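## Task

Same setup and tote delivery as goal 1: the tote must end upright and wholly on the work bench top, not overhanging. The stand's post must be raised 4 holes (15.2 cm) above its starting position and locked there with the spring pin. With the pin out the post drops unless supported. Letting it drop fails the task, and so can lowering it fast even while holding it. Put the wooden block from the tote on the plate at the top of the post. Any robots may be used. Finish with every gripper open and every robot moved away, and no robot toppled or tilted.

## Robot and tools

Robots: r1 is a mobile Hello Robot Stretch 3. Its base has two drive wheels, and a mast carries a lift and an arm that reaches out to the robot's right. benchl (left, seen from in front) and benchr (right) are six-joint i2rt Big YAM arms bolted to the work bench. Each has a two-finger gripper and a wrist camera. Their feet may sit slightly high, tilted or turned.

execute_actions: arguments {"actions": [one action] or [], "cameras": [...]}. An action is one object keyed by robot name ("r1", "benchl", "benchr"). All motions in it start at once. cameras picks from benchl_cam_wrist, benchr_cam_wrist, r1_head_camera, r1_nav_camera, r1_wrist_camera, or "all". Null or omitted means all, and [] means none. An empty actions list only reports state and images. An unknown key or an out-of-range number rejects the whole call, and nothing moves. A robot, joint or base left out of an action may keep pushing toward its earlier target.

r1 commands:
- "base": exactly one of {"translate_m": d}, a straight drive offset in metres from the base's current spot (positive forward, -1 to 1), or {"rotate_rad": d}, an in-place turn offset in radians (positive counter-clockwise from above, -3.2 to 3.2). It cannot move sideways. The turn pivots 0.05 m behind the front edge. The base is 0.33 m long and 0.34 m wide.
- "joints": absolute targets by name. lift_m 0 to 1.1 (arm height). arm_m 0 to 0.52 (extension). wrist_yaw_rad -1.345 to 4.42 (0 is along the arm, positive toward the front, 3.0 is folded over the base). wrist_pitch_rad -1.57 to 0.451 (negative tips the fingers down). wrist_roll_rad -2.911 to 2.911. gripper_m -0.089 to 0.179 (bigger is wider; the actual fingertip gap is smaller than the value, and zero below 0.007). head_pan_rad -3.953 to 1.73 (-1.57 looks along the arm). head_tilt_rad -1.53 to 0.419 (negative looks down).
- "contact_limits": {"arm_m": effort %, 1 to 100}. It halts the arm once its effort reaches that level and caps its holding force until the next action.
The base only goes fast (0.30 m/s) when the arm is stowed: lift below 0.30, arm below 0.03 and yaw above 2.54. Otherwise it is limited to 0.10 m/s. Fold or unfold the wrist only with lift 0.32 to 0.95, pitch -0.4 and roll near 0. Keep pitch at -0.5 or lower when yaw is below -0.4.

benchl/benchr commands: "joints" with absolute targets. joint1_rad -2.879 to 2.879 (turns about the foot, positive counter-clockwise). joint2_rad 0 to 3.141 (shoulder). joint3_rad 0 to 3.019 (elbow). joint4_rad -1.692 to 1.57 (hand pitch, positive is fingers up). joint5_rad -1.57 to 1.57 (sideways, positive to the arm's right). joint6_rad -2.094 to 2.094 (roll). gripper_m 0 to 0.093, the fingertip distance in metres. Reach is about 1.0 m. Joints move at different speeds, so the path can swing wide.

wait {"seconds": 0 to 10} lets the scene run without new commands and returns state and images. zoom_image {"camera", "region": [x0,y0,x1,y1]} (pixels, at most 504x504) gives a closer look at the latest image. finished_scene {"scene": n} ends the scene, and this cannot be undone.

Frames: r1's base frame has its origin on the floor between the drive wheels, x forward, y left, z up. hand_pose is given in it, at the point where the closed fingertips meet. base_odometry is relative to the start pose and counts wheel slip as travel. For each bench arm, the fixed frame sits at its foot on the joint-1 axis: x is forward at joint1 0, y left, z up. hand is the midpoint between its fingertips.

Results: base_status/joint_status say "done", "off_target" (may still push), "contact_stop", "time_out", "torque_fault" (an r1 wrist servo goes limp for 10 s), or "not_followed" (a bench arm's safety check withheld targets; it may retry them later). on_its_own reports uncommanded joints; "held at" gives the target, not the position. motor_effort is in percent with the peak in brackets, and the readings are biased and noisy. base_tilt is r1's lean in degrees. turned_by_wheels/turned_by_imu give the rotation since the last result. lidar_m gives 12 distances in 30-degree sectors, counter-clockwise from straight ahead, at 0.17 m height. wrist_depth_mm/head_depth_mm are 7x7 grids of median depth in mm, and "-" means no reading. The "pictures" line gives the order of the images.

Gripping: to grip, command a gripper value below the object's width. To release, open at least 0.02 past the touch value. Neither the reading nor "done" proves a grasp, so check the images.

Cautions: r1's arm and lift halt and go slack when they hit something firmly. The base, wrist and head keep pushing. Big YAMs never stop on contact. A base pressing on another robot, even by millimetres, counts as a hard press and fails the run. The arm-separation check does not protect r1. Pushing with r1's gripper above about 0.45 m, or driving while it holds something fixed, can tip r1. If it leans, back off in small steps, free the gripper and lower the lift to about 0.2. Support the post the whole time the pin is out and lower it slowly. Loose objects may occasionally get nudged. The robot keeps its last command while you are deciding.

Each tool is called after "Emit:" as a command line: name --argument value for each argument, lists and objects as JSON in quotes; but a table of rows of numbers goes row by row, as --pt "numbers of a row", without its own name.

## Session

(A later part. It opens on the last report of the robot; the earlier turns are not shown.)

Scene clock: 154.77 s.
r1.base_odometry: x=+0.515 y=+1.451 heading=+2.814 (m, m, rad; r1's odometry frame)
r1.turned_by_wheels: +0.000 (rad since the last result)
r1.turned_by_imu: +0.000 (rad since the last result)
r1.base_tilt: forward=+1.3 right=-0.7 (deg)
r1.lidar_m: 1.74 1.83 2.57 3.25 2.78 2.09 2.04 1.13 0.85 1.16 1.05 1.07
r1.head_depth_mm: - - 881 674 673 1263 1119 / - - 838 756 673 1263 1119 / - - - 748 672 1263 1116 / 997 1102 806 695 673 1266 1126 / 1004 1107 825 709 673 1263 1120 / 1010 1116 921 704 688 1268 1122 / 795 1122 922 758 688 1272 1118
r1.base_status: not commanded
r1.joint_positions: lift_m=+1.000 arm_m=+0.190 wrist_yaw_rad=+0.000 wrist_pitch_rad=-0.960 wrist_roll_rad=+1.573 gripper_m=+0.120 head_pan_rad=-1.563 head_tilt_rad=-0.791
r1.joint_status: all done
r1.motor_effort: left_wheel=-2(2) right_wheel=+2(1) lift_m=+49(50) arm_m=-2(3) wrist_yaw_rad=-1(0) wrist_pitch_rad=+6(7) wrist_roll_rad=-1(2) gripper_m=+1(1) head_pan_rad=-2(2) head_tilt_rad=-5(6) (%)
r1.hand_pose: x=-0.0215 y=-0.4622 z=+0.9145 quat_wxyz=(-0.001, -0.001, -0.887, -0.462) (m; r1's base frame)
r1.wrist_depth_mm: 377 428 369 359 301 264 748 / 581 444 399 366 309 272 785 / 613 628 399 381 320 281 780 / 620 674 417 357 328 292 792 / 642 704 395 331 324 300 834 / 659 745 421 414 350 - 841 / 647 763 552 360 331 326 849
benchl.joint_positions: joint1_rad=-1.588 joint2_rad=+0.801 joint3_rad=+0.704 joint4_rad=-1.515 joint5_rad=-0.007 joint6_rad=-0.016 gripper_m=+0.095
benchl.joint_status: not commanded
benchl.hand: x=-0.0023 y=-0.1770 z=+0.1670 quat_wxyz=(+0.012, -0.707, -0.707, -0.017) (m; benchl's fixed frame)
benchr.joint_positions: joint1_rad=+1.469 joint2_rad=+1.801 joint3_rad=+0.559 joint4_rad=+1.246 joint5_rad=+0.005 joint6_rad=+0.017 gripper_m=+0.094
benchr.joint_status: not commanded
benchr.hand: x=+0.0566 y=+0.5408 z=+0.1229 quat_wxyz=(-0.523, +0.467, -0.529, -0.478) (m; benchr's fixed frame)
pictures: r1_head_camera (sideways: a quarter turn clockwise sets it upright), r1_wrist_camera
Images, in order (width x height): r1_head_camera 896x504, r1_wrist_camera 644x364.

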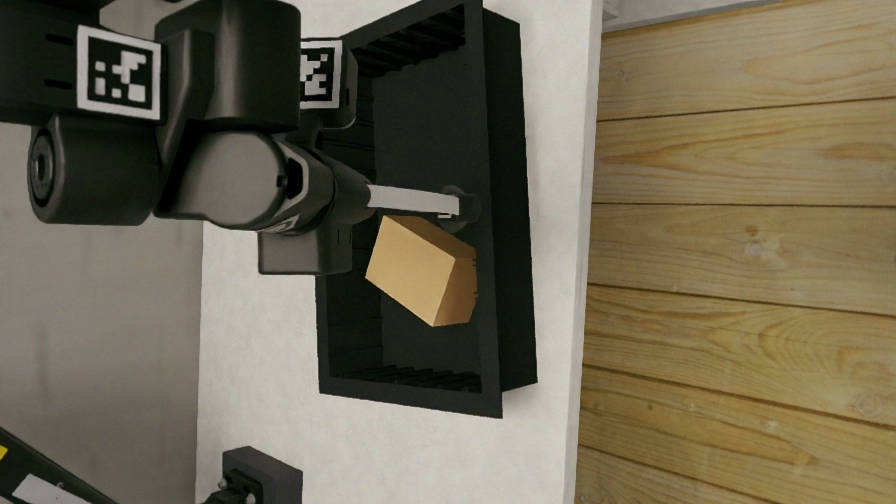

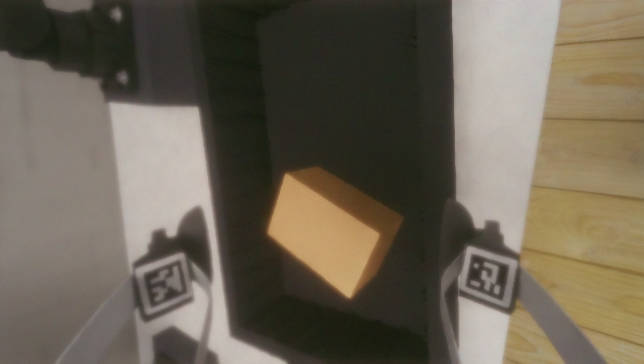

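Emit:
execute_actions --actions '[{"r1":{"joints":{"arm_m":0,"wrist_roll_rad":0,"wrist_pitch_rad":-0.4,"gripper_m":0.08},"base":{"translate_m":-1}}}]' --cameras '[]'

Emit:
execute_actions --actions '[{"r1":{"joints":{"lift_m":0.45,"wrist_pitch_rad":0},"base":{"translate_m":-0.42}}}]' --cameras '[]'

Emit:
execute_actions --actions '[{"r1":{"base":{"rotate_rad":1.57}}}]' --cameras '[]'

Emit:
execute_actions --actions '[{"r1":{"base":{"translate_m":-0.72}},"benchr":{"joints":{"joint2_rad":2.05,"joint3_rad":0.6,"joint4_rad":1.5}}}]' --cameras '["r1_head_camera","r1_wrist_camera","benchr_cam_wrist"]'

Scene clock: 175.23 s.
r1.base_odometry: x=+1.462 y=+1.130 heading=+2.814 (m, m, rad; r1's odometry frame)
r1.turned_by_wheels: +0.000 (rad since the last result)
r1.turned_by_imu: -0.011 (rad since the last result)
r1.base_tilt: forward=+1.3 right=-1.1 (deg)
r1.lidar_m: 2.75 2.88 3.53 3.24 1.42 1.06 1.03 1.07 1.16 0.76 0.87 1.65
r1.head_depth_mm: 954 1096 1222 - - - 1114 / 960 1101 - - - 1210 1118 / 963 1101 - - - - 1117 / 970 1111 1266 1562 1441 1267 1119 / 976 816 1260 1456 1378 1261 1119 / 983 817 1323 1594 1462 1262 1119 / 985 1088 1342 1591 1377 1261 1117
r1.base_status: done
r1.joint_positions: lift_m=+1.000 arm_m=+0.000 wrist_yaw_rad=+0.000 wrist_pitch_rad=-0.420 wrist_roll_rad=+0.005 gripper_m=+0.080 head_pan_rad=-1.563 head_tilt_rad=-0.791
r1.joint_status: all done
r1.motor_effort: left_wheel=-1(6) right_wheel=+1(4) lift_m=+49(49) arm_m=-3(3) wrist_yaw_rad=+0(0) wrist_pitch_rad=+12(11) wrist_roll_rad=-2(3) gripper_m=+0(79) head_pan_rad=-3(2) head_tilt_rad=-4(5) (%)
r1.hand_pose: x=-0.0215 y=-0.3695 z=+1.0120 quat_wxyz=(+0.690, +0.147, -0.693, -0.148) (m; r1's base frame)
r1.wrist_depth_mm: 815 810 801 791 792 775 769 / 558 860 898 865 870 852 851 / 880 862 562 957 946 960 927 / 722 752 - - - - - / 590 - - - - - - / 512 893 857 - - - - / - - - - - - -
benchl.joint_positions: joint1_rad=-1.588 joint2_rad=+0.801 joint3_rad=+0.704 joint4_rad=-1.515 joint5_rad=-0.007 joint6_rad=-0.016 gripper_m=+0.095
benchl.joint_status: not commanded
benchl.hand: x=-0.0023 y=-0.1770 z=+0.1670 quat_wxyz=(+0.012, -0.707, -0.707, -0.017) (m; benchl's fixed frame)
benchr.joint_positions: joint1_rad=+1.469 joint2_rad=+1.801 joint3_rad=+0.559 joint4_rad=+1.246 joint5_rad=+0.005 joint6_rad=+0.017 gripper_m=+0.094
benchr.joint_status: not commanded
benchr.hand: x=+0.0566 y=+0.5408 z=+0.1229 quat_wxyz=(-0.523, +0.467, -0.529, -0.478) (m; benchr's fixed frame)
pictures: none
No camera images: the call's "cameras" was empty. Leave "cameras" out to get every camera's image.

Scene clock: 181.07 s.
r1.base_odometry: x=+1.860 y=+0.995 heading=+2.814 (m, m, rad; r1's odometry frame)
r1.turned_by_wheels: +0.000 (rad since the last result)
r1.turned_by_imu: -0.005 (rad since the last result)
r1.base_tilt: forward=+1.4 right=-0.9 (deg)
r1.lidar_m: 3.18 3.34 3.76 2.16 0.84 0.62 0.60 0.63 0.88 1.12 0.93 1.17
r1.head_depth_mm: 946 1084 1266 1537 1453 1270 1122 / 950 1093 1282 1542 1458 1265 1138 / 952 1095 1284 1562 1450 1257 1135 / 960 1102 1301 1569 1467 1264 1111 / 964 1115 1312 1595 1455 1266 1118 / 971 1116 1310 1598 1453 1264 1117 / 973 1123 1326 1589 1441 1267 1118
r1.base_status: done
r1.joint_positions: lift_m=+0.450 arm_m=+0.000 wrist_yaw_rad=+0.000 wrist_pitch_rad=-0.022 wrist_roll_rad=+0.005 gripper_m=+0.080 head_pan_rad=-1.563 head_tilt_rad=-0.791
r1.joint_status: all done
r1.motor_effort: left_wheel=+0(6) right_wheel=+1(5) lift_m=+31(45) arm_m=-2(2) wrist_yaw_rad=+0(1) wrist_pitch_rad=+13(17) wrist_roll_rad=-2(2) gripper_m=+0(0) head_pan_rad=-2(3) head_tilt_rad=-4(5) (%)
r1.hand_pose: x=-0.0214 y=-0.4009 z=+0.5593 quat_wxyz=(+0.706, +0.008, -0.708, -0.008) (m; r1's base frame)
r1.wrist_depth_mm: 817 793 790 783 798 775 707 / 855 820 831 824 821 820 715 / 861 878 857 844 847 814 703 / 895 884 882 856 859 852 712 / 947 920 914 908 914 914 712 / 981 943 940 941 933 942 715 / 916 911 884 911 865 866 721
benchl.joint_positions: joint1_rad=-1.588 joint2_rad=+0.801 joint3_rad=+0.704 joint4_rad=-1.515 joint5_rad=-0.007 joint6_rad=-0.016 gripper_m=+0.095
benchl.joint_status: not commanded
benchl.hand: x=-0.0023 y=-0.1770 z=+0.1670 quat_wxyz=(+0.012, -0.707, -0.707, -0.017) (m; benchl's fixed frame)
benchr.joint_positions: joint1_rad=+1.469 joint2_rad=+1.801 joint3_rad=+0.559 joint4_rad=+1.246 joint5_rad=+0.005 joint6_rad=+0.017 gripper_m=+0.094
benchr.joint_status: not commanded
benchr.hand: x=+0.0566 y=+0.5408 z=+0.1229 quat_wxyz=(-0.523, +0.467, -0.529, -0.478) (m; benchr's fixed frame)
pictures: none
No camera images: the call's "cameras" was empty. Leave "cameras" out to get every camera's image.

Scene clock: 184.50 s.
r1.base_odometry: x=+1.860 y=+0.995 heading=-1.899 (m, m, rad; r1's odometry frame)
r1.turned_by_wheels: +1.570 (rad since the last result)
r1.turned_by_imu: +1.560 (rad since the last result)
r1.base_tilt: forward=+1.4 right=-1.0 (deg)
r1.lidar_m: 2.11 0.83 0.62 0.60 0.63 0.88 1.12 0.93 1.17 3.18 3.32 3.75
r1.head_depth_mm: 1617 2273 2066 1714 1455 1268 1115 / 2697 2652 2085 1708 1460 1269 1142 / 2736 2639 2076 1711 1453 1265 1139 / 2764 2647 2076 1719 1457 1268 1111 / 2794 2630 2084 1690 1457 1273 1119 / 2776 2637 2081 1705 1455 1272 1119 / 2813 2620 2075 1706 1456 1268 1116
r1.base_status: done
r1.joint_positions: lift_m=+0.450 arm_m=+0.000 wrist_yaw_rad=+0.000 wrist_pitch_rad=-0.022 wrist_roll_rad=+0.005 gripper_m=+0.080 head_pan_rad=-1.563 head_tilt_rad=-0.791
r1.joint_status: not commanded
r1.motor_effort: left_wheel=-2(5) right_wheel=+2(6) lift_m=+31(30) arm_m=-3(2) wrist_yaw_rad=+0(0) wrist_pitch_rad=+14(14) wrist_roll_rad=-2(2) gripper_m=+0(0) head_pan_rad=-3(3) head_tilt_rad=-5(5) (%)
r1.hand_pose: x=-0.0214 y=-0.4009 z=+0.5593 quat_wxyz=(+0.706, +0.008, -0.708, -0.008) (m; r1's base frame)
r1.wrist_depth_mm: - - - - - - 900 / - - - - - 866 742 / - - - - - - - / - - - - - - - / - - - - - - - / - - - - - - - / 913 917 906 900 900 883 791
benchl.joint_positions: joint1_rad=-1.588 joint2_rad=+0.801 joint3_rad=+0.704 joint4_rad=-1.515 joint5_rad=-0.007 joint6_rad=-0.016 gripper_m=+0.095
benchl.joint_status: not commanded
benchl.hand: x=-0.0023 y=-0.1770 z=+0.1670 quat_wxyz=(+0.012, -0.707, -0.707, -0.017) (m; benchl's fixed frame)
benchr.joint_positions: joint1_rad=+1.469 joint2_rad=+1.801 joint3_rad=+0.559 joint4_rad=+1.246 joint5_rad=+0.005 joint6_rad=+0.017 gripper_m=+0.094
benchr.joint_status: not commanded
benchr.hand: x=+0.0566 y=+0.5408 z=+0.1229 quat_wxyz=(-0.523, +0.467, -0.529, -0.478) (m; benchr's fixed frame)
pictures: none
No camera images: the call's "cameras" was empty. Leave "cameras" out to get every camera's image.

Scene clock: 192.67 s.
r1.base_odometry: x=+2.092 y=+1.676 heading=-1.899 (m, m, rad; r1's odometry frame)
r1.turned_by_wheels: +0.000 (rad since the last result)
r1.turned_by_imu: -0.008 (rad since the last result)
r1.base_tilt: forward=+1.2 right=-1.1 (deg)
r1.lidar_m: 2.22 0.86 0.64 0.62 0.54 0.40 0.39 0.41 0.57 0.56 3.28 4.38
r1.head_depth_mm: 1396 1172 983 1320 1277 1205 1094 / 1207 1114 950 1680 1452 1260 1137 / 1463 830 640 1631 1432 1255 1137 / 1616 1126 662 1638 1416 1262 1106 / 1411 1127 1017 1712 1457 1256 1121 / 2648 1126 1015 1704 1446 1268 1116 / 2789 2637 1963 1706 1451 1269 1114
r1.base_status: done
r1.joint_positions: lift_m=+0.450 arm_m=+0.000 wrist_yaw_rad=+0.000 wrist_pitch_rad=-0.022 wrist_roll_rad=+0.005 gripper_m=+0.080 head_pan_rad=-1.563 head_tilt_rad=-0.791
r1.joint_status: not commanded
r1.motor_effort: left_wheel=-1(5) right_wheel=+1(2) lift_m=+30(31) arm_m=-3(3) wrist_yaw_rad=-1(1) wrist_pitch_rad=+13(14) wrist_roll_rad=-2(2) gripper_m=+0(0) head_pan_rad=-3(2) head_tilt_rad=-6(5) (%)
r1.hand_pose: x=-0.0214 y=-0.4009 z=+0.5593 quat_wxyz=(+0.706, +0.008, -0.708, -0.008) (m; r1's base frame)
r1.wrist_depth_mm: - - - 955 - 647 456 / - - 725 564 782 608 456 / - - - 656 - 701 456 / - - - 684 - 694 458 / - - - 351 - 691 461 / - - - 714 - 642 458 / 905 906 911 757 878 751 455
benchl.joint_positions: joint1_rad=-1.588 joint2_rad=+0.801 joint3_rad=+0.704 joint4_rad=-1.515 joint5_rad=-0.007 joint6_rad=-0.016 gripper_m=+0.095
benchl.joint_status: not commanded
benchl.hand: x=-0.0023 y=-0.1770 z=+0.1670 quat_wxyz=(+0.012, -0.707, -0.707, -0.017) (m; benchl's fixed frame)
benchr.joint_positions: joint1_rad=+1.469 joint2_rad=+2.056 joint3_rad=+0.586 joint4_rad=+1.476 joint5_rad=+0.005 joint6_rad=+0.017 gripper_m=+0.094
benchr.joint_status: all done
benchr.hand: x=+0.0565 y=+0.5401 z=+0.0549 quat_wxyz=(-0.523, +0.467, -0.529, -0.478) (m; benchr's fixed frame)
pictures: benchr_cam_wrist, r1_head_camera (sideways: a quarter turn clockwise sets it upright), r1_wrist_camera
Images, in order (width x height): benchr_cam_wrist 616x616, r1_head_camera 896x504, r1_wrist_camera 644x364.

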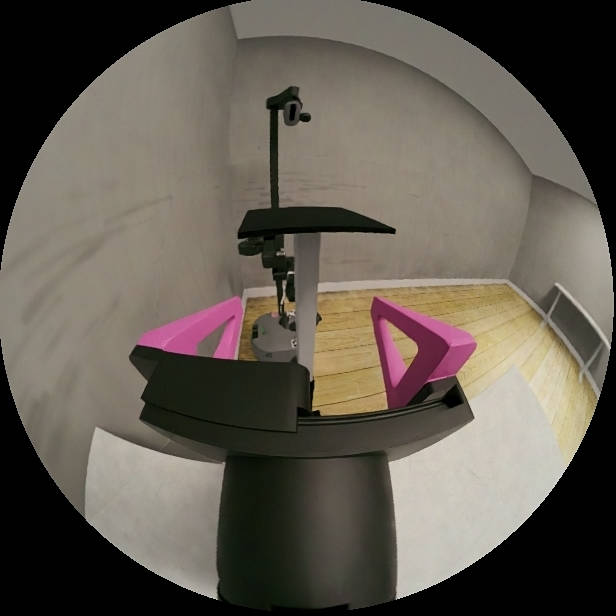

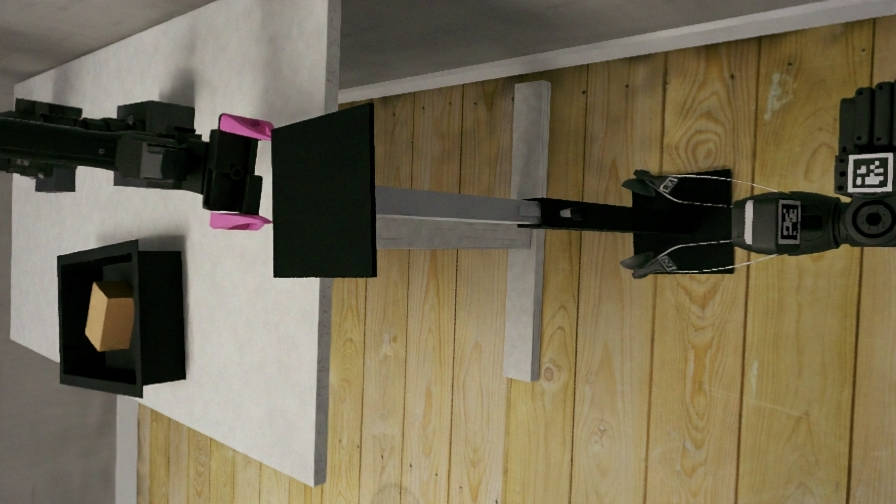

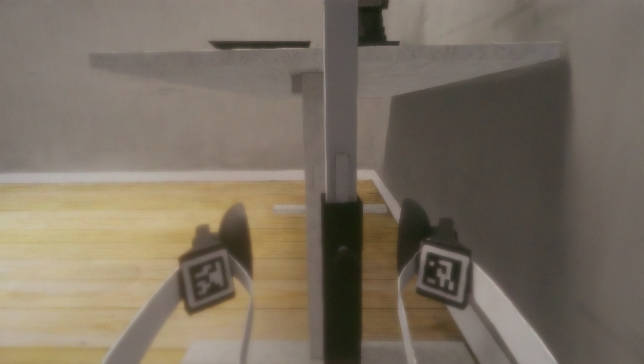

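Emit:
execute_actions --actions '[{"r1":{"base":{"translate_m":-0.017},"joints":{"lift_m":0.405,"arm_m":0.07,"gripper_m":0.06}},"benchr":{"joints":{"joint2_rad":2.2,"joint3_rad":0.75,"joint4_rad":1.5}}}]' --cameras '[]'

Emit:
execute_actions --actions '[{"benchr":{"joints":{"joint2_rad":2.35,"joint3_rad":1.065,"joint4_rad":1.33}}}]' --cameras '["r1_head_camera","r1_wrist_camera","benchr_cam_wrist"]'

Scene clock: 204.40 s.
r1.base_odometry: x=+2.098 y=+1.692 heading=-1.899 (m, m, rad; r1's odometry frame)
r1.turned_by_wheels: +0.000 (rad since the last result)
r1.turned_by_imu: -0.001 (rad since the last result)
r1.base_tilt: forward=+1.1 right=-1.0 (deg)
r1.lidar_m: 2.23 0.86 0.64 0.62 0.52 0.39 0.38 0.39 0.54 0.56 3.31 4.41
r1.head_depth_mm: 1351 1145 981 1256 1226 1178 1083 / 1461 1128 980 1675 1462 1263 1133 / 827 854 660 1659 1459 1273 - / 1630 1127 640 1366 1379 1251 1099 / 1414 1133 980 1710 1459 1265 1118 / 2658 1132 1018 1710 1452 1263 1118 / 2776 2625 1892 1715 1445 1261 1122
r1.base_status: done
r1.joint_positions: lift_m=+0.405 arm_m=+0.070 wrist_yaw_rad=+0.000 wrist_pitch_rad=-0.022 wrist_roll_rad=+0.005 gripper_m=+0.060 head_pan_rad=-1.563 head_tilt_rad=-0.791
r1.joint_status: all done
r1.motor_effort: left_wheel=-1(5) right_wheel=+1(4) lift_m=+31(31) arm_m=+2(2) wrist_yaw_rad=-1(0) wrist_pitch_rad=+13(13) wrist_roll_rad=-2(2) gripper_m=+0(69) head_pan_rad=-2(3) head_tilt_rad=-5(5) (%)
r1.hand_pose: x=-0.0214 y=-0.4703 z=+0.5144 quat_wxyz=(+0.706, +0.008, -0.708, -0.008) (m; r1's base frame)
r1.wrist_depth_mm: - 510 458 442 475 488 433 / - - - 573 - 657 435 / - - - 593 - 671 438 / - - - 248 - 675 441 / - - - 254 - 683 442 / - - - 265 - 649 445 / 856 846 837 279 803 625 446
benchl.joint_positions: joint1_rad=-1.588 joint2_rad=+0.801 joint3_rad=+0.704 joint4_rad=-1.515 joint5_rad=-0.007 joint6_rad=-0.016 gripper_m=+0.095
benchl.joint_status: not commanded
benchl.hand: x=-0.0023 y=-0.1770 z=+0.1670 quat_wxyz=(+0.012, -0.707, -0.707, -0.017) (m; benchl's fixed frame)
benchr.joint_positions: joint1_rad=+1.469 joint2_rad=+2.198 joint3_rad=+0.739 joint4_rad=+1.481 joint5_rad=+0.005 joint6_rad=+0.017 gripper_m=+0.094
benchr.joint_status: all done
benchr.hand: x=+0.0611 y=+0.5844 z=+0.0228 quat_wxyz=(-0.528, +0.463, -0.524, -0.482) (m; benchr's fixed frame)
pictures: none
No camera images: the call's "cameras" was empty. Leave "cameras" out to get every camera's image.

Scene clock: 205.53 s.
r1.base_odometry: x=+2.098 y=+1.692 heading=-1.899 (m, m, rad; r1's odometry frame)
r1.turned_by_wheels: +0.000 (rad since the last result)
r1.turned_by_imu: +0.000 (rad since the last result)
r1.base_tilt: forward=+1.4 right=-1.0 (deg)
r1.lidar_m: 2.23 0.86 0.64 0.62 0.52 0.39 0.38 0.39 0.55 0.56 3.32 4.40
r1.head_depth_mm: 1355 1148 979 1250 1231 1179 1085 / 1452 1134 985 1662 1452 1266 1126 / 757 820 661 1672 1455 1264 - / 1632 1125 641 1371 1386 1253 1103 / 1416 1130 982 1720 1461 1270 1121 / 2664 1131 1017 1706 1471 1265 1123 / 2756 2642 1911 1720 1453 1272 1121
r1.base_status: not commanded
r1.joint_positions: lift_m=+0.405 arm_m=+0.070 wrist_yaw_rad=+0.000 wrist_pitch_rad=-0.022 wrist_roll_rad=+0.005 gripper_m=+0.060 head_pan_rad=-1.563 head_tilt_rad=-0.791
r1.joint_status: not commanded
r1.motor_effort: left_wheel=-1(1) right_wheel=+1(1) lift_m=+31(30) arm_m=+2(2) wrist_yaw_rad=+0(0) wrist_pitch_rad=+13(13) wrist_roll_rad=-2(2) gripper_m=+0(0) head_pan_rad=-3(3) head_tilt_rad=-5(5) (%)
r1.hand_pose: x=-0.0214 y=-0.4703 z=+0.5144 quat_wxyz=(+0.706, +0.008, -0.708, -0.008) (m; r1's base frame)
r1.wrist_depth_mm: - 516 461 441 479 484 436 / - - - 578 - 664 436 / - - - 599 - 666 438 / - - - 247 - 660 439 / - - - 256 - 661 443 / - - - 264 - 650 440 / 862 854 854 273 849 630 443
benchl.joint_positions: joint1_rad=-1.588 joint2_rad=+0.801 joint3_rad=+0.704 joint4_rad=-1.515 joint5_rad=-0.007 joint6_rad=-0.016 gripper_m=+0.095
benchl.joint_status: not commanded
benchl.hand: x=-0.0023 y=-0.1770 z=+0.1670 quat_wxyz=(+0.012, -0.707, -0.707, -0.017) (m; benchl's fixed frame)
benchr.joint_positions: joint1_rad=+1.469 joint2_rad=+2.357 joint3_rad=+1.052 joint4_rad=+1.342 joint5_rad=+0.005 joint6_rad=+0.017 gripper_m=+0.094
benchr.joint_status: all done
benchr.hand: x=+0.0709 y=+0.6802 z=-0.0096 quat_wxyz=(-0.531, +0.459, -0.520, -0.486) (m; benchr's fixed frame)
pictures: benchr_cam_wrist, r1_head_camera (sideways: a quarter turn clockwise sets it upright), r1_wrist_camera
Images, in order (width x height): benchr_cam_wrist 616x616, r1_head_camera 896x504, r1_wrist_camera 644x364.

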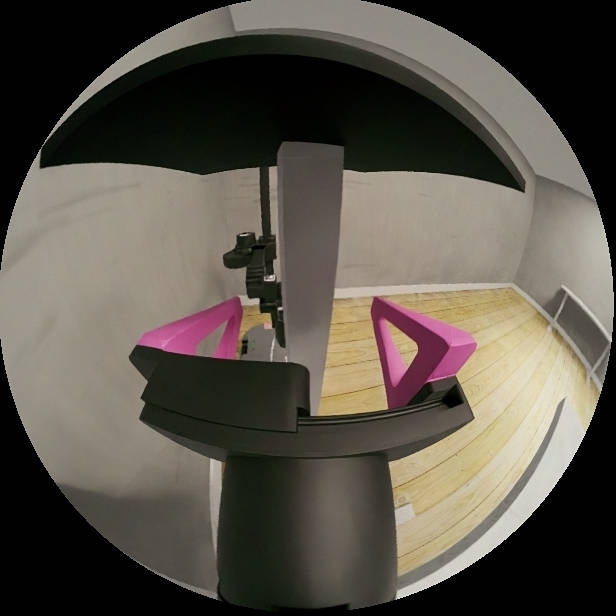

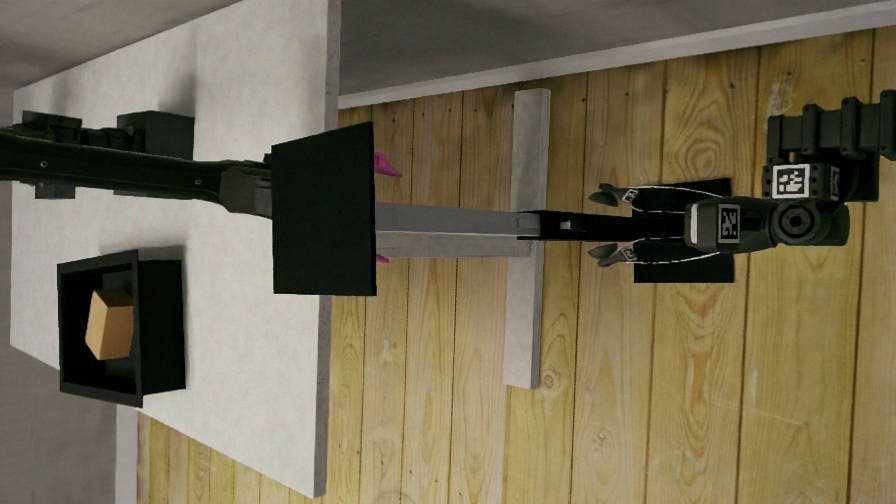

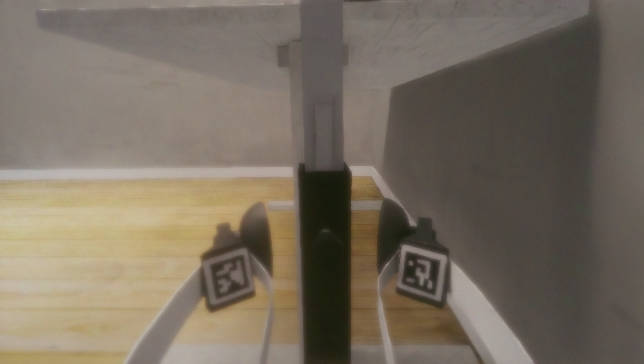

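Emit:
execute_actions --actions '[{"r1":{"joints":{"lift_m":0.39,"arm_m":0.12}},"benchr":{"joints":{"joint2_rad":2.37,"joint3_rad":1.1,"joint4_rad":1.3}}}]' --cameras '[]'

Emit:
execute_actions --actions '[{"benchr":{"joints":{"gripper_m":0.0}}}]' --cameras '["r1_head_camera","r1_wrist_camera","benchr_cam_wrist"]'

Emit:
zoom_image --camera "r1_head_camera" --region '[500,150,700,300]'

Scene clock: 214.17 s.
r1.base_odometry: x=+2.098 y=+1.692 heading=-1.899 (m, m, rad; r1's odometry frame)
r1.turned_by_wheels: +0.000 (rad since the last result)
r1.turned_by_imu: -0.001 (rad since the last result)
r1.base_tilt: forward=+1.3 right=-0.9 (deg)
r1.lidar_m: 2.23 0.86 0.64 0.62 0.52 0.39 0.38 0.39 0.54 0.56 3.29 4.41
r1.head_depth_mm: 1345 1152 984 1258 1226 1177 1081 / 1457 1130 980 1672 1457 1265 1123 / 755 813 662 1660 1449 1302 1100 / 1599 1127 640 1375 1380 1243 1123 / 1409 1133 984 1721 1461 1267 1120 / 2680 1129 1016 1709 1455 1272 1121 / 2785 2659 1911 1715 1454 1257 1118
r1.base_status: not commanded
r1.joint_positions: lift_m=+0.390 arm_m=+0.120 wrist_yaw_rad=+0.000 wrist_pitch_rad=-0.021 wrist_roll_rad=+0.005 gripper_m=+0.060 head_pan_rad=-1.563 head_tilt_rad=-0.791
r1.joint_status: all done
r1.motor_effort: left_wheel=-1(1) right_wheel=+1(1) lift_m=+31(29) arm_m=+2(2) wrist_yaw_rad=+0(0) wrist_pitch_rad=+13(13) wrist_roll_rad=-2(2) gripper_m=+0(0) head_pan_rad=-2(3) head_tilt_rad=-5(5) (%)
r1.hand_pose: x=-0.0214 y=-0.5203 z=+0.4995 quat_wxyz=(+0.706, +0.008, -0.708, -0.008) (m; r1's base frame)
r1.wrist_depth_mm: - 512 516 183 532 545 439 / - - - 190 - 659 440 / - - - 196 - 670 442 / - - - 195 - 678 441 / - - - 198 - 674 442 / - - - 208 984 667 441 / 848 840 816 218 811 628 444
benchl.joint_positions: joint1_rad=-1.588 joint2_rad=+0.801 joint3_rad=+0.704 joint4_rad=-1.515 joint5_rad=-0.007 joint6_rad=-0.016 gripper_m=+0.095
benchl.joint_status: not commanded
benchl.hand: x=-0.0023 y=-0.1770 z=+0.1670 quat_wxyz=(+0.012, -0.707, -0.707, -0.017) (m; benchl's fixed frame)
benchr.joint_positions: joint1_rad=+1.469 joint2_rad=+2.357 joint3_rad=+1.078 joint4_rad=+1.315 joint5_rad=+0.005 joint6_rad=+0.017 gripper_m=+0.094
benchr.joint_status: all done
benchr.hand: x=+0.0718 y=+0.6898 z=-0.0070 quat_wxyz=(-0.531, +0.459, -0.520, -0.486) (m; benchr's fixed frame)
pictures: none
No camera images: the call's "cameras" was empty. Leave "cameras" out to get every camera's image.

Scene clock: 214.90 s.
r1.base_odometry: x=+2.098 y=+1.692 heading=-1.899 (m, m, rad; r1's odometry frame)
r1.turned_by_wheels: +0.000 (rad since the last result)
r1.turned_by_imu: +0.000 (rad since the last result)
r1.base_tilt: forward=+1.2 right=-0.9 (deg)
r1.lidar_m: 2.23 0.86 0.64 0.62 0.52 0.39 0.38 0.39 0.54 0.55 3.31 4.41
r1.head_depth_mm: 1344 1148 977 1254 1226 1175 1082 / 1466 1133 979 1671 1454 1266 1126 / 751 816 662 1667 1455 1304 1100 / 1613 1123 641 1366 1375 1240 1118 / 1408 1136 982 1709 1454 1271 1123 / 2658 1132 1017 1701 1459 1261 1117 / 2780 2644 1900 1722 1452 1262 1120
r1.base_status: not commanded
r1.joint_positions: lift_m=+0.390 arm_m=+0.120 wrist_yaw_rad=+0.000 wrist_pitch_rad=-0.021 wrist_roll_rad=+0.005 gripper_m=+0.060 head_pan_rad=-1.563 head_tilt_rad=-0.791
r1.joint_status: not commanded
r1.motor_effort: left_wheel=-1(1) right_wheel=+1(1) lift_m=+31(30) arm_m=+2(3) wrist_yaw_rad=+0(0) wrist_pitch_rad=+13(13) wrist_roll_rad=-2(2) gripper_m=+0(0) head_pan_rad=-2(3) head_tilt_rad=-6(6) (%)
r1.hand_pose: x=-0.0214 y=-0.5203 z=+0.4995 quat_wxyz=(+0.706, +0.008, -0.708, -0.008) (m; r1's base frame)
r1.wrist_depth_mm: - 504 511 182 537 544 441 / - - - 190 - 663 439 / - - - 196 - 667 443 / - - - 194 - 672 436 / - - - 199 - 681 437 / - - - 208 984 649 444 / 819 810 820 219 793 618 447
benchl.joint_positions: joint1_rad=-1.588 joint2_rad=+0.801 joint3_rad=+0.704 joint4_rad=-1.515 joint5_rad=-0.007 joint6_rad=-0.016 gripper_m=+0.095
benchl.joint_status: not commanded
benchl.hand: x=-0.0023 y=-0.1770 z=+0.1670 quat_wxyz=(+0.012, -0.707, -0.707, -0.017) (m; benchl's fixed frame)
benchr.joint_positions: joint1_rad=+1.468 joint2_rad=+2.357 joint3_rad=+1.078 joint4_rad=+1.314 joint5_rad=+0.000 joint6_rad=+0.017 gripper_m=+0.033
benchr.joint_status: gripper_m off_target (ended at +0.033, target +0.000)
benchr.hand: x=+0.0718 y=+0.6900 z=-0.0070 quat_wxyz=(-0.530, +0.461, -0.520, -0.486) (m; benchr's fixed frame)
pictures: benchr_cam_wrist, r1_head_camera (sideways: a quarter turn clockwise sets it upright), r1_wrist_camera
Images, in order (width x height): benchr_cam_wrist 616x616, r1_head_camera 896x504, r1_wrist_camera 644x364.

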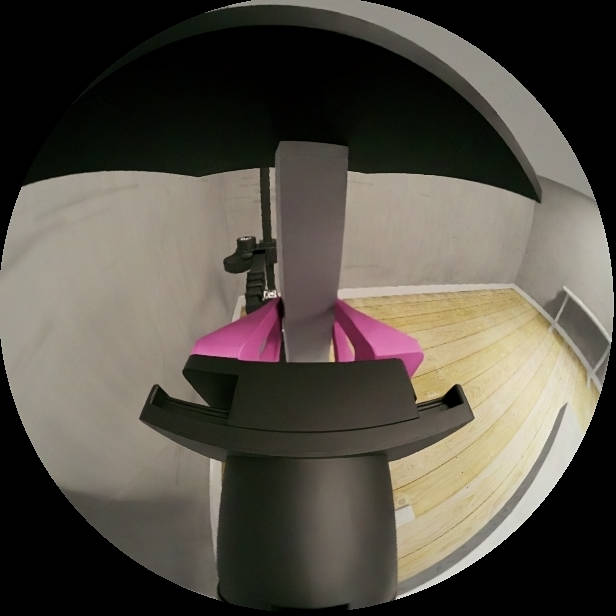

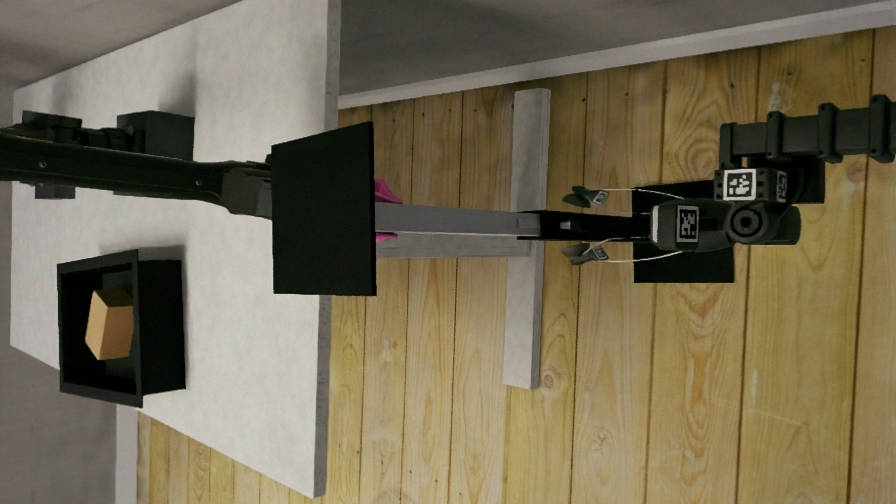

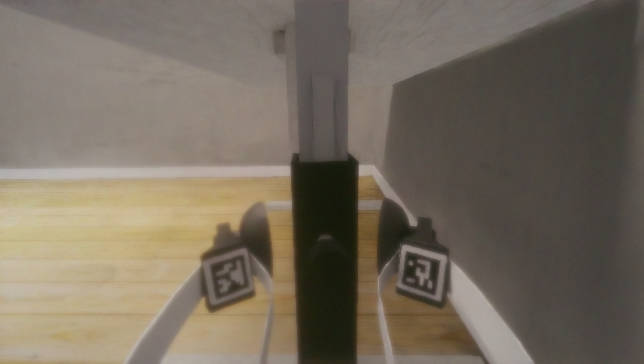

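Region (500, 150, 700, 300) of r1_head_camera's 896x504 image, scaled by 2.520, with more detail than that image has; it fills the top 378 rows of this view, and the rest is white.

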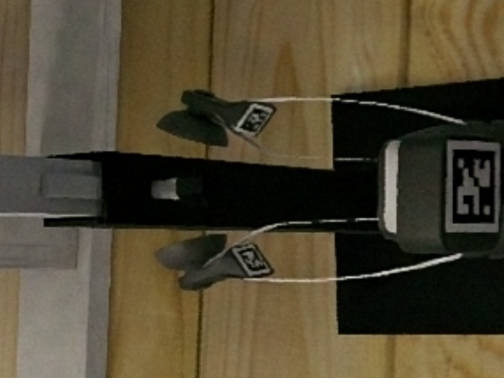

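Grip knob, preload the post upward, pull.

Emit:
execute_actions --actions '[{"r1":{"joints":{"gripper_m":-0.03,"lift_m":0.385}},"benchr":{"joints":{"joint2_rad":2.32,"joint4_rad":1.32}}}]' --cameras '[]'

Emit:
execute_actions --actions '[{"r1":{"joints":{"arm_m":0.095}}}]' --cameras '["r1_head_camera","r1_wrist_camera"]'

Emit:
zoom_image --camera "r1_head_camera" --region '[500,150,700,300]'

Scene clock: 221.50 s.
r1.base_odometry: x=+2.098 y=+1.692 heading=-1.899 (m, m, rad; r1's odometry frame)
r1.turned_by_wheels: +0.000 (rad since the last result)
r1.turned_by_imu: -0.001 (rad since the last result)
r1.base_tilt: forward=+1.3 right=-1.0 (deg)
r1.lidar_m: 2.23 0.86 0.64 0.62 0.52 0.39 0.38 0.39 0.54 0.55 3.29 4.42
r1.head_depth_mm: 1352 1147 981 1256 1231 1176 1084 / 1464 1125 982 1668 1455 1268 1116 / 754 815 660 1674 1460 1300 1101 / 1620 1126 640 1367 1391 1247 1119 / 1418 1126 982 1723 1450 1262 1120 / 2660 1133 1014 1708 1452 1254 1121 / 2774 2665 1907 1711 1453 1263 1120
r1.base_status: not commanded
r1.joint_positions: lift_m=+0.385 arm_m=+0.120 wrist_yaw_rad=-0.005 wrist_pitch_rad=-0.018 wrist_roll_rad=+0.005 gripper_m=-0.029 head_pan_rad=-1.563 head_tilt_rad=-0.791
r1.joint_status: all done
r1.motor_effort: left_wheel=-2(2) right_wheel=+3(3) lift_m=+31(30) arm_m=+2(2) wrist_yaw_rad=+3(3) wrist_pitch_rad=+11(13) wrist_roll_rad=-2(2) gripper_m=-18(95) head_pan_rad=-3(3) head_tilt_rad=-5(5) (%)
r1.hand_pose: x=-0.0226 y=-0.5204 z=+0.4954 quat_wxyz=(+0.706, +0.005, -0.708, -0.008) (m; r1's base frame)
r1.wrist_depth_mm: - 520 529 184 551 547 433 / - - - 189 - 664 434 / - - - 196 - 660 437 / - - - 193 - 659 433 / - - - 195 - 673 441 / - - - 207 928 654 440 / 830 798 819 217 795 628 443
benchl.joint_positions: joint1_rad=-1.588 joint2_rad=+0.801 joint3_rad=+0.704 joint4_rad=-1.515 joint5_rad=-0.007 joint6_rad=-0.016 gripper_m=+0.095
benchl.joint_status: not commanded
benchl.hand: x=-0.0023 y=-0.1770 z=+0.1670 quat_wxyz=(+0.012, -0.707, -0.707, -0.017) (m; benchl's fixed frame)
benchr.joint_positions: joint1_rad=+1.468 joint2_rad=+2.355 joint3_rad=+1.078 joint4_rad=+1.314 joint5_rad=+0.000 joint6_rad=+0.017 gripper_m=+0.033
benchr.joint_status: all done
benchr.hand: x=+0.0718 y=+0.6901 z=-0.0063 quat_wxyz=(-0.531, +0.460, -0.519, -0.487) (m; benchr's fixed frame)
pictures: none
No camera images: the call's "cameras" was empty. Leave "cameras" out to get every camera's image.

Scene clock: 222.67 s.
r1.base_odometry: x=+2.098 y=+1.692 heading=-1.899 (m, m, rad; r1's odometry frame)
r1.turned_by_wheels: +0.000 (rad since the last result)
r1.turned_by_imu: +0.000 (rad since the last result)
r1.base_tilt: forward=+1.3 right=-1.1 (deg)
r1.lidar_m: 2.23 0.87 0.64 0.62 0.52 0.39 0.38 0.39 0.54 0.56 3.28 4.39
r1.head_depth_mm: 1356 1150 978 1264 1232 1175 1081 / 1460 1132 982 1678 1457 1262 1118 / 755 811 662 1675 1460 1292 1084 / 1621 1130 640 1372 1390 1240 1102 / 1414 1132 981 1709 1451 1273 1114 / 2630 1124 1016 1714 1454 1267 1119 / 2767 2634 1909 1704 1454 1264 1124
r1.base_status: not commanded
r1.joint_positions: lift_m=+0.385 arm_m=+0.095 wrist_yaw_rad=-0.002 wrist_pitch_rad=-0.014 wrist_roll_rad=+0.004 gripper_m=-0.029 head_pan_rad=-1.563 head_tilt_rad=-0.791
r1.joint_status: all done
r1.motor_effort: left_wheel=-1(2) right_wheel=+1(3) lift_m=+30(30) arm_m=-2(3) wrist_yaw_rad=+2(3) wrist_pitch_rad=+9(11) wrist_roll_rad=-2(2) gripper_m=-11(19) head_pan_rad=-2(3) head_tilt_rad=-6(5) (%)
r1.hand_pose: x=-0.0220 y=-0.4961 z=+0.4962 quat_wxyz=(+0.706, +0.005, -0.708, -0.006) (m; r1's base frame)
r1.wrist_depth_mm: - 510 514 433 549 543 436 / - - - 544 - 657 438 / - - - 557 - 664 434 / - - - 218 - 659 434 / - - - - - 667 436 / - - - 237 993 670 435 / 846 814 814 248 816 668 440
benchl.joint_positions: joint1_rad=-1.588 joint2_rad=+0.801 joint3_rad=+0.704 joint4_rad=-1.515 joint5_rad=-0.007 joint6_rad=-0.016 gripper_m=+0.095
benchl.joint_status: not commanded
benchl.hand: x=-0.0023 y=-0.1770 z=+0.1670 quat_wxyz=(+0.012, -0.707, -0.707, -0.017) (m; benchl's fixed frame)
benchr.joint_positions: joint1_rad=+1.468 joint2_rad=+2.355 joint3_rad=+1.078 joint4_rad=+1.314 joint5_rad=+0.000 joint6_rad=+0.017 gripper_m=+0.033
benchr.joint_status: not commanded
benchr.hand: x=+0.0718 y=+0.6901 z=-0.0063 quat_wxyz=(-0.531, +0.460, -0.519, -0.487) (m; benchr's fixed frame)
pictures: r1_head_camera (sideways: a quarter turn clockwise sets it upright), r1_wrist_camera
Images, in order (width x height): r1_head_camera 896x504, r1_wrist_camera 644x364.

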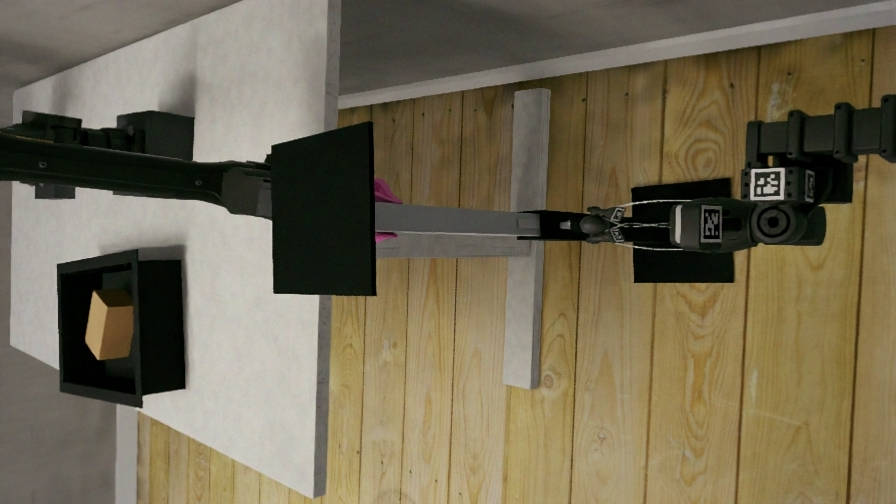

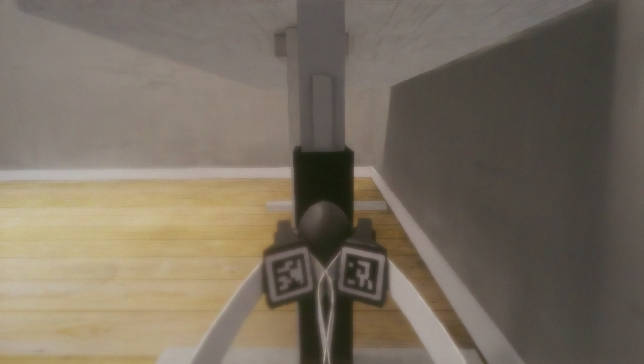

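Region (500, 150, 700, 300) of r1_head_camera's 896x504 image, scaled by 2.520, with more detail than that image has; it fills the top 378 rows of this view, and the rest is white.

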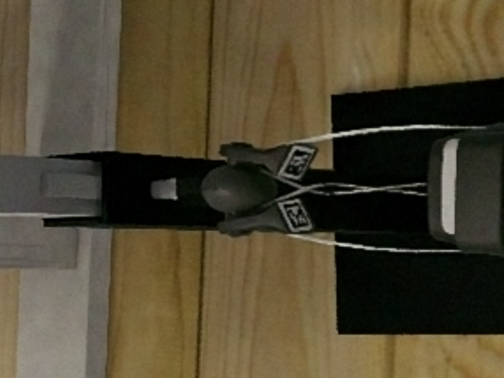

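Slipped off; go deeper and harder.

Emit:
execute_actions --actions '[{"r1":{"joints":{"gripper_m":0.045,"lift_m":0.378}}}]' --cameras '[]'

Emit:
execute_actions --actions '[{"r1":{"joints":{"arm_m":0.136}}}]' --cameras '[]'

Emit:
execute_actions --actions '[{"r1":{"joints":{"gripper_m":-0.06}}}]' --cameras '[]'

Emit:
execute_actions --actions '[{"r1":{"joints":{"arm_m":0.114}}}]' --cameras '["r1_head_camera","r1_wrist_camera"]'

Emit:
zoom_image --camera "r1_head_camera" --region '[500,150,700,300]'

Scene clock: 229.40 s.
r1.base_odometry: x=+2.098 y=+1.692 heading=-1.899 (m, m, rad; r1's odometry frame)
r1.turned_by_wheels: +0.000 (rad since the last result)
r1.turned_by_imu: -0.001 (rad since the last result)
r1.base_tilt: forward=+1.2 right=-1.0 (deg)
r1.lidar_m: 2.23 0.86 0.64 0.62 0.52 0.39 0.38 0.39 0.54 0.56 3.31 4.41
r1.head_depth_mm: 1344 1148 982 1256 1222 1176 1088 / 1458 1130 974 1664 1467 1264 1127 / 754 813 661 1665 1455 1285 1085 / 1607 1137 639 1359 1366 1233 1102 / 1411 1128 987 1714 1454 1261 1118 / 2636 1128 1015 1712 1459 1268 1121 / 2787 2628 1920 1706 1445 1263 1115
r1.base_status: not commanded
r1.joint_positions: lift_m=+0.378 arm_m=+0.095 wrist_yaw_rad=-0.002 wrist_pitch_rad=-0.015 wrist_roll_rad=+0.004 gripper_m=+0.045 head_pan_rad=-1.563 head_tilt_rad=-0.791
r1.joint_status: all done
r1.motor_effort: left_wheel=-1(1) right_wheel=+1(1) lift_m=+31(31) arm_m=-3(3) wrist_yaw_rad=+1(0) wrist_pitch_rad=+9(9) wrist_roll_rad=-2(2) gripper_m=+0(82) head_pan_rad=-3(2) head_tilt_rad=-5(5) (%)
r1.hand_pose: x=-0.0220 y=-0.4961 z=+0.4891 quat_wxyz=(+0.706, +0.005, -0.708, -0.006) (m; r1's base frame)
r1.wrist_depth_mm: - 537 539 448 573 576 438 / - - - 548 - 653 432 / - - - 221 - 674 436 / - - - 219 - 673 436 / - - - 224 - 677 437 / - - - 235 925 672 443 / 829 797 813 244 791 607 436
benchl.joint_positions: joint1_rad=-1.588 joint2_rad=+0.801 joint3_rad=+0.704 joint4_rad=-1.515 joint5_rad=-0.007 joint6_rad=-0.016 gripper_m=+0.095
benchl.joint_status: not commanded
benchl.hand: x=-0.0023 y=-0.1770 z=+0.1670 quat_wxyz=(+0.012, -0.707, -0.707, -0.017) (m; benchl's fixed frame)
benchr.joint_positions: joint1_rad=+1.468 joint2_rad=+2.355 joint3_rad=+1.078 joint4_rad=+1.314 joint5_rad=+0.000 joint6_rad=+0.017 gripper_m=+0.033
benchr.joint_status: not commanded
benchr.hand: x=+0.0718 y=+0.6901 z=-0.0063 quat_wxyz=(-0.531, +0.460, -0.519, -0.487) (m; benchr's fixed frame)
pictures: none
No camera images: the call's "cameras" was empty. Leave "cameras" out to get every camera's image.

Scene clock: 230.77 s.
r1.base_odometry: x=+2.098 y=+1.692 heading=-1.899 (m, m, rad; r1's odometry frame)
r1.turned_by_wheels: +0.000 (rad since the last result)
r1.turned_by_imu: +0.000 (rad since the last result)
r1.base_tilt: forward=+1.3 right=-1.1 (deg)
r1.lidar_m: 2.22 0.86 0.64 0.62 0.52 0.39 0.38 0.39 0.54 0.55 3.30 4.42
r1.head_depth_mm: 1356 1145 980 1258 1230 1181 1082 / 1470 1129 985 1664 1455 1267 1123 / 755 813 660 1682 1457 1318 1101 / 1611 1129 639 1368 1383 1258 1121 / 1411 1131 981 1709 1449 1264 1115 / 2655 1127 1014 1714 1456 1260 1119 / 2808 2657 1925 1713 1455 1259 1124
r1.base_status: not commanded
r1.joint_positions: lift_m=+0.378 arm_m=+0.136 wrist_yaw_rad=-0.002 wrist_pitch_rad=-0.015 wrist_roll_rad=+0.004 gripper_m=+0.045 head_pan_rad=-1.563 head_tilt_rad=-0.791
r1.joint_status: all done
r1.motor_effort: left_wheel=-1(1) right_wheel=+1(1) lift_m=+31(30) arm_m=+3(7) wrist_yaw_rad=+1(2) wrist_pitch_rad=+9(9) wrist_roll_rad=-2(2) gripper_m=+1(0) head_pan_rad=-2(2) head_tilt_rad=-5(5) (%)
r1.hand_pose: x=-0.0219 y=-0.5365 z=+0.4891 quat_wxyz=(+0.706, +0.005, -0.708, -0.006) (m; r1's base frame)
r1.wrist_depth_mm: - 539 545 168 567 568 441 / - - - 174 - 670 440 / - - - 178 - 669 437 / - - - 176 - 664 441 / - - - 181 - 679 444 / - - - 190 936 673 441 / 822 805 806 195 792 621 442
benchl.joint_positions: joint1_rad=-1.588 joint2_rad=+0.801 joint3_rad=+0.704 joint4_rad=-1.515 joint5_rad=-0.007 joint6_rad=-0.016 gripper_m=+0.095
benchl.joint_status: not commanded
benchl.hand: x=-0.0023 y=-0.1770 z=+0.1670 quat_wxyz=(+0.012, -0.707, -0.707, -0.017) (m; benchl's fixed frame)
benchr.joint_positions: joint1_rad=+1.468 joint2_rad=+2.355 joint3_rad=+1.078 joint4_rad=+1.314 joint5_rad=+0.000 joint6_rad=+0.017 gripper_m=+0.033
benchr.joint_status: not commanded
benchr.hand: x=+0.0718 y=+0.6901 z=-0.0063 quat_wxyz=(-0.531, +0.460, -0.519, -0.487) (m; benchr's fixed frame)
pictures: none
No camera images: the call's "cameras" was empty. Leave "cameras" out to get every camera's image.

Scene clock: 232.30 s.
r1.base_odometry: x=+2.098 y=+1.692 heading=-1.899 (m, m, rad; r1's odometry frame)
r1.turned_by_wheels: +0.000 (rad since the last result)
r1.turned_by_imu: +0.000 (rad since the last result)
r1.base_tilt: forward=+1.5 right=-1.1 (deg)
r1.lidar_m: 2.22 0.86 0.64 0.62 0.52 0.39 0.38 0.39 0.55 0.55 3.30 4.40
r1.head_depth_mm: 1356 1150 987 1266 1230 1179 1077 / 1467 1128 982 1672 1451 1274 1117 / 754 813 661 1672 1452 1305 1098 / 1617 1129 640 1368 1407 1258 1116 / 1410 1131 983 1704 1468 1261 1112 / 2673 1129 1014 1704 1455 1270 1119 / 2824 2635 1903 1721 1442 1261 1116
r1.base_status: not commanded
r1.joint_positions: lift_m=+0.378 arm_m=+0.136 wrist_yaw_rad=-0.001 wrist_pitch_rad=-0.015 wrist_roll_rad=+0.003 gripper_m=-0.059 head_pan_rad=-1.563 head_tilt_rad=-0.791
r1.joint_status: all done
r1.motor_effort: left_wheel=-2(2) right_wheel=+5(5) lift_m=+31(31) arm_m=+3(4) wrist_yaw_rad=+1(1) wrist_pitch_rad=+9(9) wrist_roll_rad=-1(2) gripper_m=-33(96) head_pan_rad=-2(2) head_tilt_rad=-6(5) (%)
r1.hand_pose: x=-0.0218 y=-0.5364 z=+0.4891 quat_wxyz=(+0.706, +0.005, -0.708, -0.006) (m; r1's base frame)
r1.wrist_depth_mm: - 545 544 169 568 569 435 / - - - 174 - 672 437 / - - - 178 - 663 436 / - - - 177 - 675 443 / - - - 170 - 673 441 / - - - 190 937 669 445 / 825 816 792 197 790 632 441
benchl.joint_positions: joint1_rad=-1.588 joint2_rad=+0.801 joint3_rad=+0.704 joint4_rad=-1.515 joint5_rad=-0.007 joint6_rad=-0.016 gripper_m=+0.095
benchl.joint_status: not commanded
benchl.hand: x=-0.0023 y=-0.1770 z=+0.1670 quat_wxyz=(+0.012, -0.707, -0.707, -0.017) (m; benchl's fixed frame)
benchr.joint_positions: joint1_rad=+1.468 joint2_rad=+2.355 joint3_rad=+1.078 joint4_rad=+1.314 joint5_rad=+0.000 joint6_rad=+0.017 gripper_m=+0.033
benchr.joint_status: not commanded
benchr.hand: x=+0.0718 y=+0.6901 z=-0.0063 quat_wxyz=(-0.531, +0.460, -0.519, -0.487) (m; benchr's fixed frame)
pictures: none
No camera images: the call's "cameras" was empty. Leave "cameras" out to get every camera's image.

Scene clock: 233.37 s.
r1.base_odometry: x=+2.098 y=+1.692 heading=-1.899 (m, m, rad; r1's odometry frame)
r1.turned_by_wheels: +0.000 (rad since the last result)
r1.turned_by_imu: +0.000 (rad since the last result)
r1.base_tilt: forward=+1.3 right=-0.9 (deg)
r1.lidar_m: 2.22 0.86 0.64 0.62 0.52 0.39 0.38 0.39 0.54 0.55 3.31 4.39
r1.head_depth_mm: 1360 1153 986 1258 1226 1171 1080 / 1457 1130 985 1663 1455 1266 1122 / 755 814 660 1672 1459 1291 1085 / 1617 1127 640 1374 1398 1241 1117 / 1412 1128 981 1695 1458 1264 1122 / 2689 1136 1011 1722 1461 1262 1113 / 2776 2646 1914 1714 1450 1274 1121
r1.base_status: not commanded
r1.joint_positions: lift_m=+0.378 arm_m=+0.114 wrist_yaw_rad=-0.005 wrist_pitch_rad=-0.005 wrist_roll_rad=+0.001 gripper_m=-0.053 head_pan_rad=-1.563 head_tilt_rad=-0.791
r1.joint_status: all done
r1.on_its_own: gripper_m is held at -0.054, not at your -0.060, by its stall guard, which is still easing
r1.motor_effort: left_wheel=-1(2) right_wheel=+2(6) lift_m=+31(31) arm_m=-2(10) wrist_yaw_rad=+3(3) wrist_pitch_rad=+3(9) wrist_roll_rad=+0(1) gripper_m=-14(34) head_pan_rad=-3(3) head_tilt_rad=-5(5) (%)
r1.hand_pose: x=-0.0226 y=-0.5153 z=+0.4917 quat_wxyz=(+0.707, +0.000, -0.707, -0.004) (m; r1's base frame)
r1.wrist_depth_mm: - 514 518 189 536 532 434 / - - - 196 - 653 436 / - - - 535 - 670 436 / - - - 198 - 653 439 / - - - - - 666 436 / - - - 213 926 668 440 / 823 837 821 219 816 646 436
benchl.joint_positions: joint1_rad=-1.588 joint2_rad=+0.801 joint3_rad=+0.704 joint4_rad=-1.515 joint5_rad=-0.007 joint6_rad=-0.016 gripper_m=+0.095
benchl.joint_status: not commanded
benchl.hand: x=-0.0023 y=-0.1770 z=+0.1670 quat_wxyz=(+0.012, -0.707, -0.707, -0.017) (m; benchl's fixed frame)
benchr.joint_positions: joint1_rad=+1.468 joint2_rad=+2.355 joint3_rad=+1.078 joint4_rad=+1.314 joint5_rad=+0.000 joint6_rad=+0.017 gripper_m=+0.033
benchr.joint_status: not commanded
benchr.hand: x=+0.0718 y=+0.6901 z=-0.0063 quat_wxyz=(-0.531, +0.460, -0.519, -0.487) (m; benchr's fixed frame)
pictures: r1_head_camera (sideways: a quarter turn clockwise sets it upright), r1_wrist_camera
Images, in order (width x height): r1_head_camera 896x504, r1_wrist_camera 644x364.

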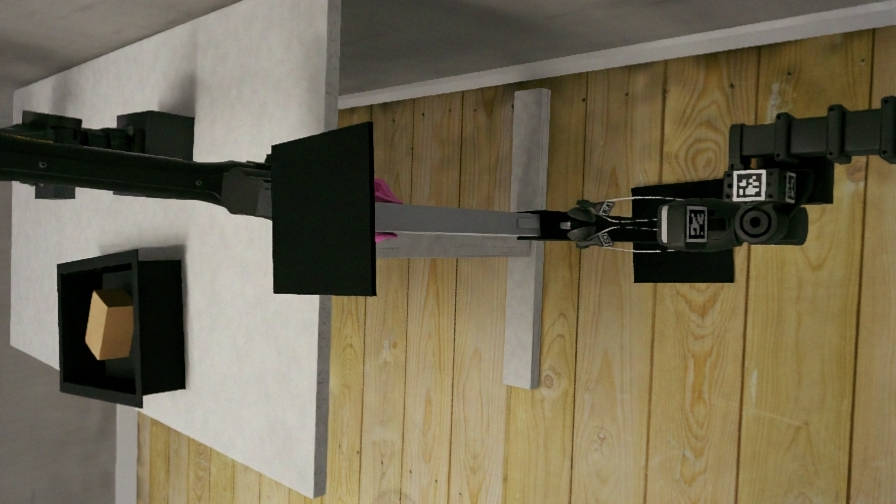

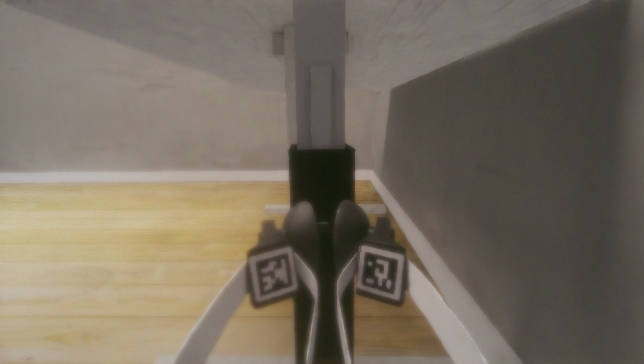

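Region (500, 150, 700, 300) of r1_head_camera's 896x504 image, scaled by 2.520, with more detail than that image has; it fills the top 378 rows of this view, and the rest is white.

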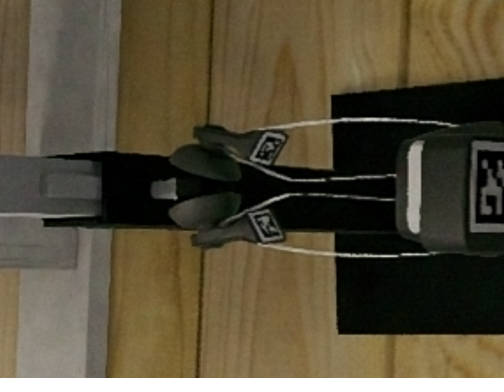

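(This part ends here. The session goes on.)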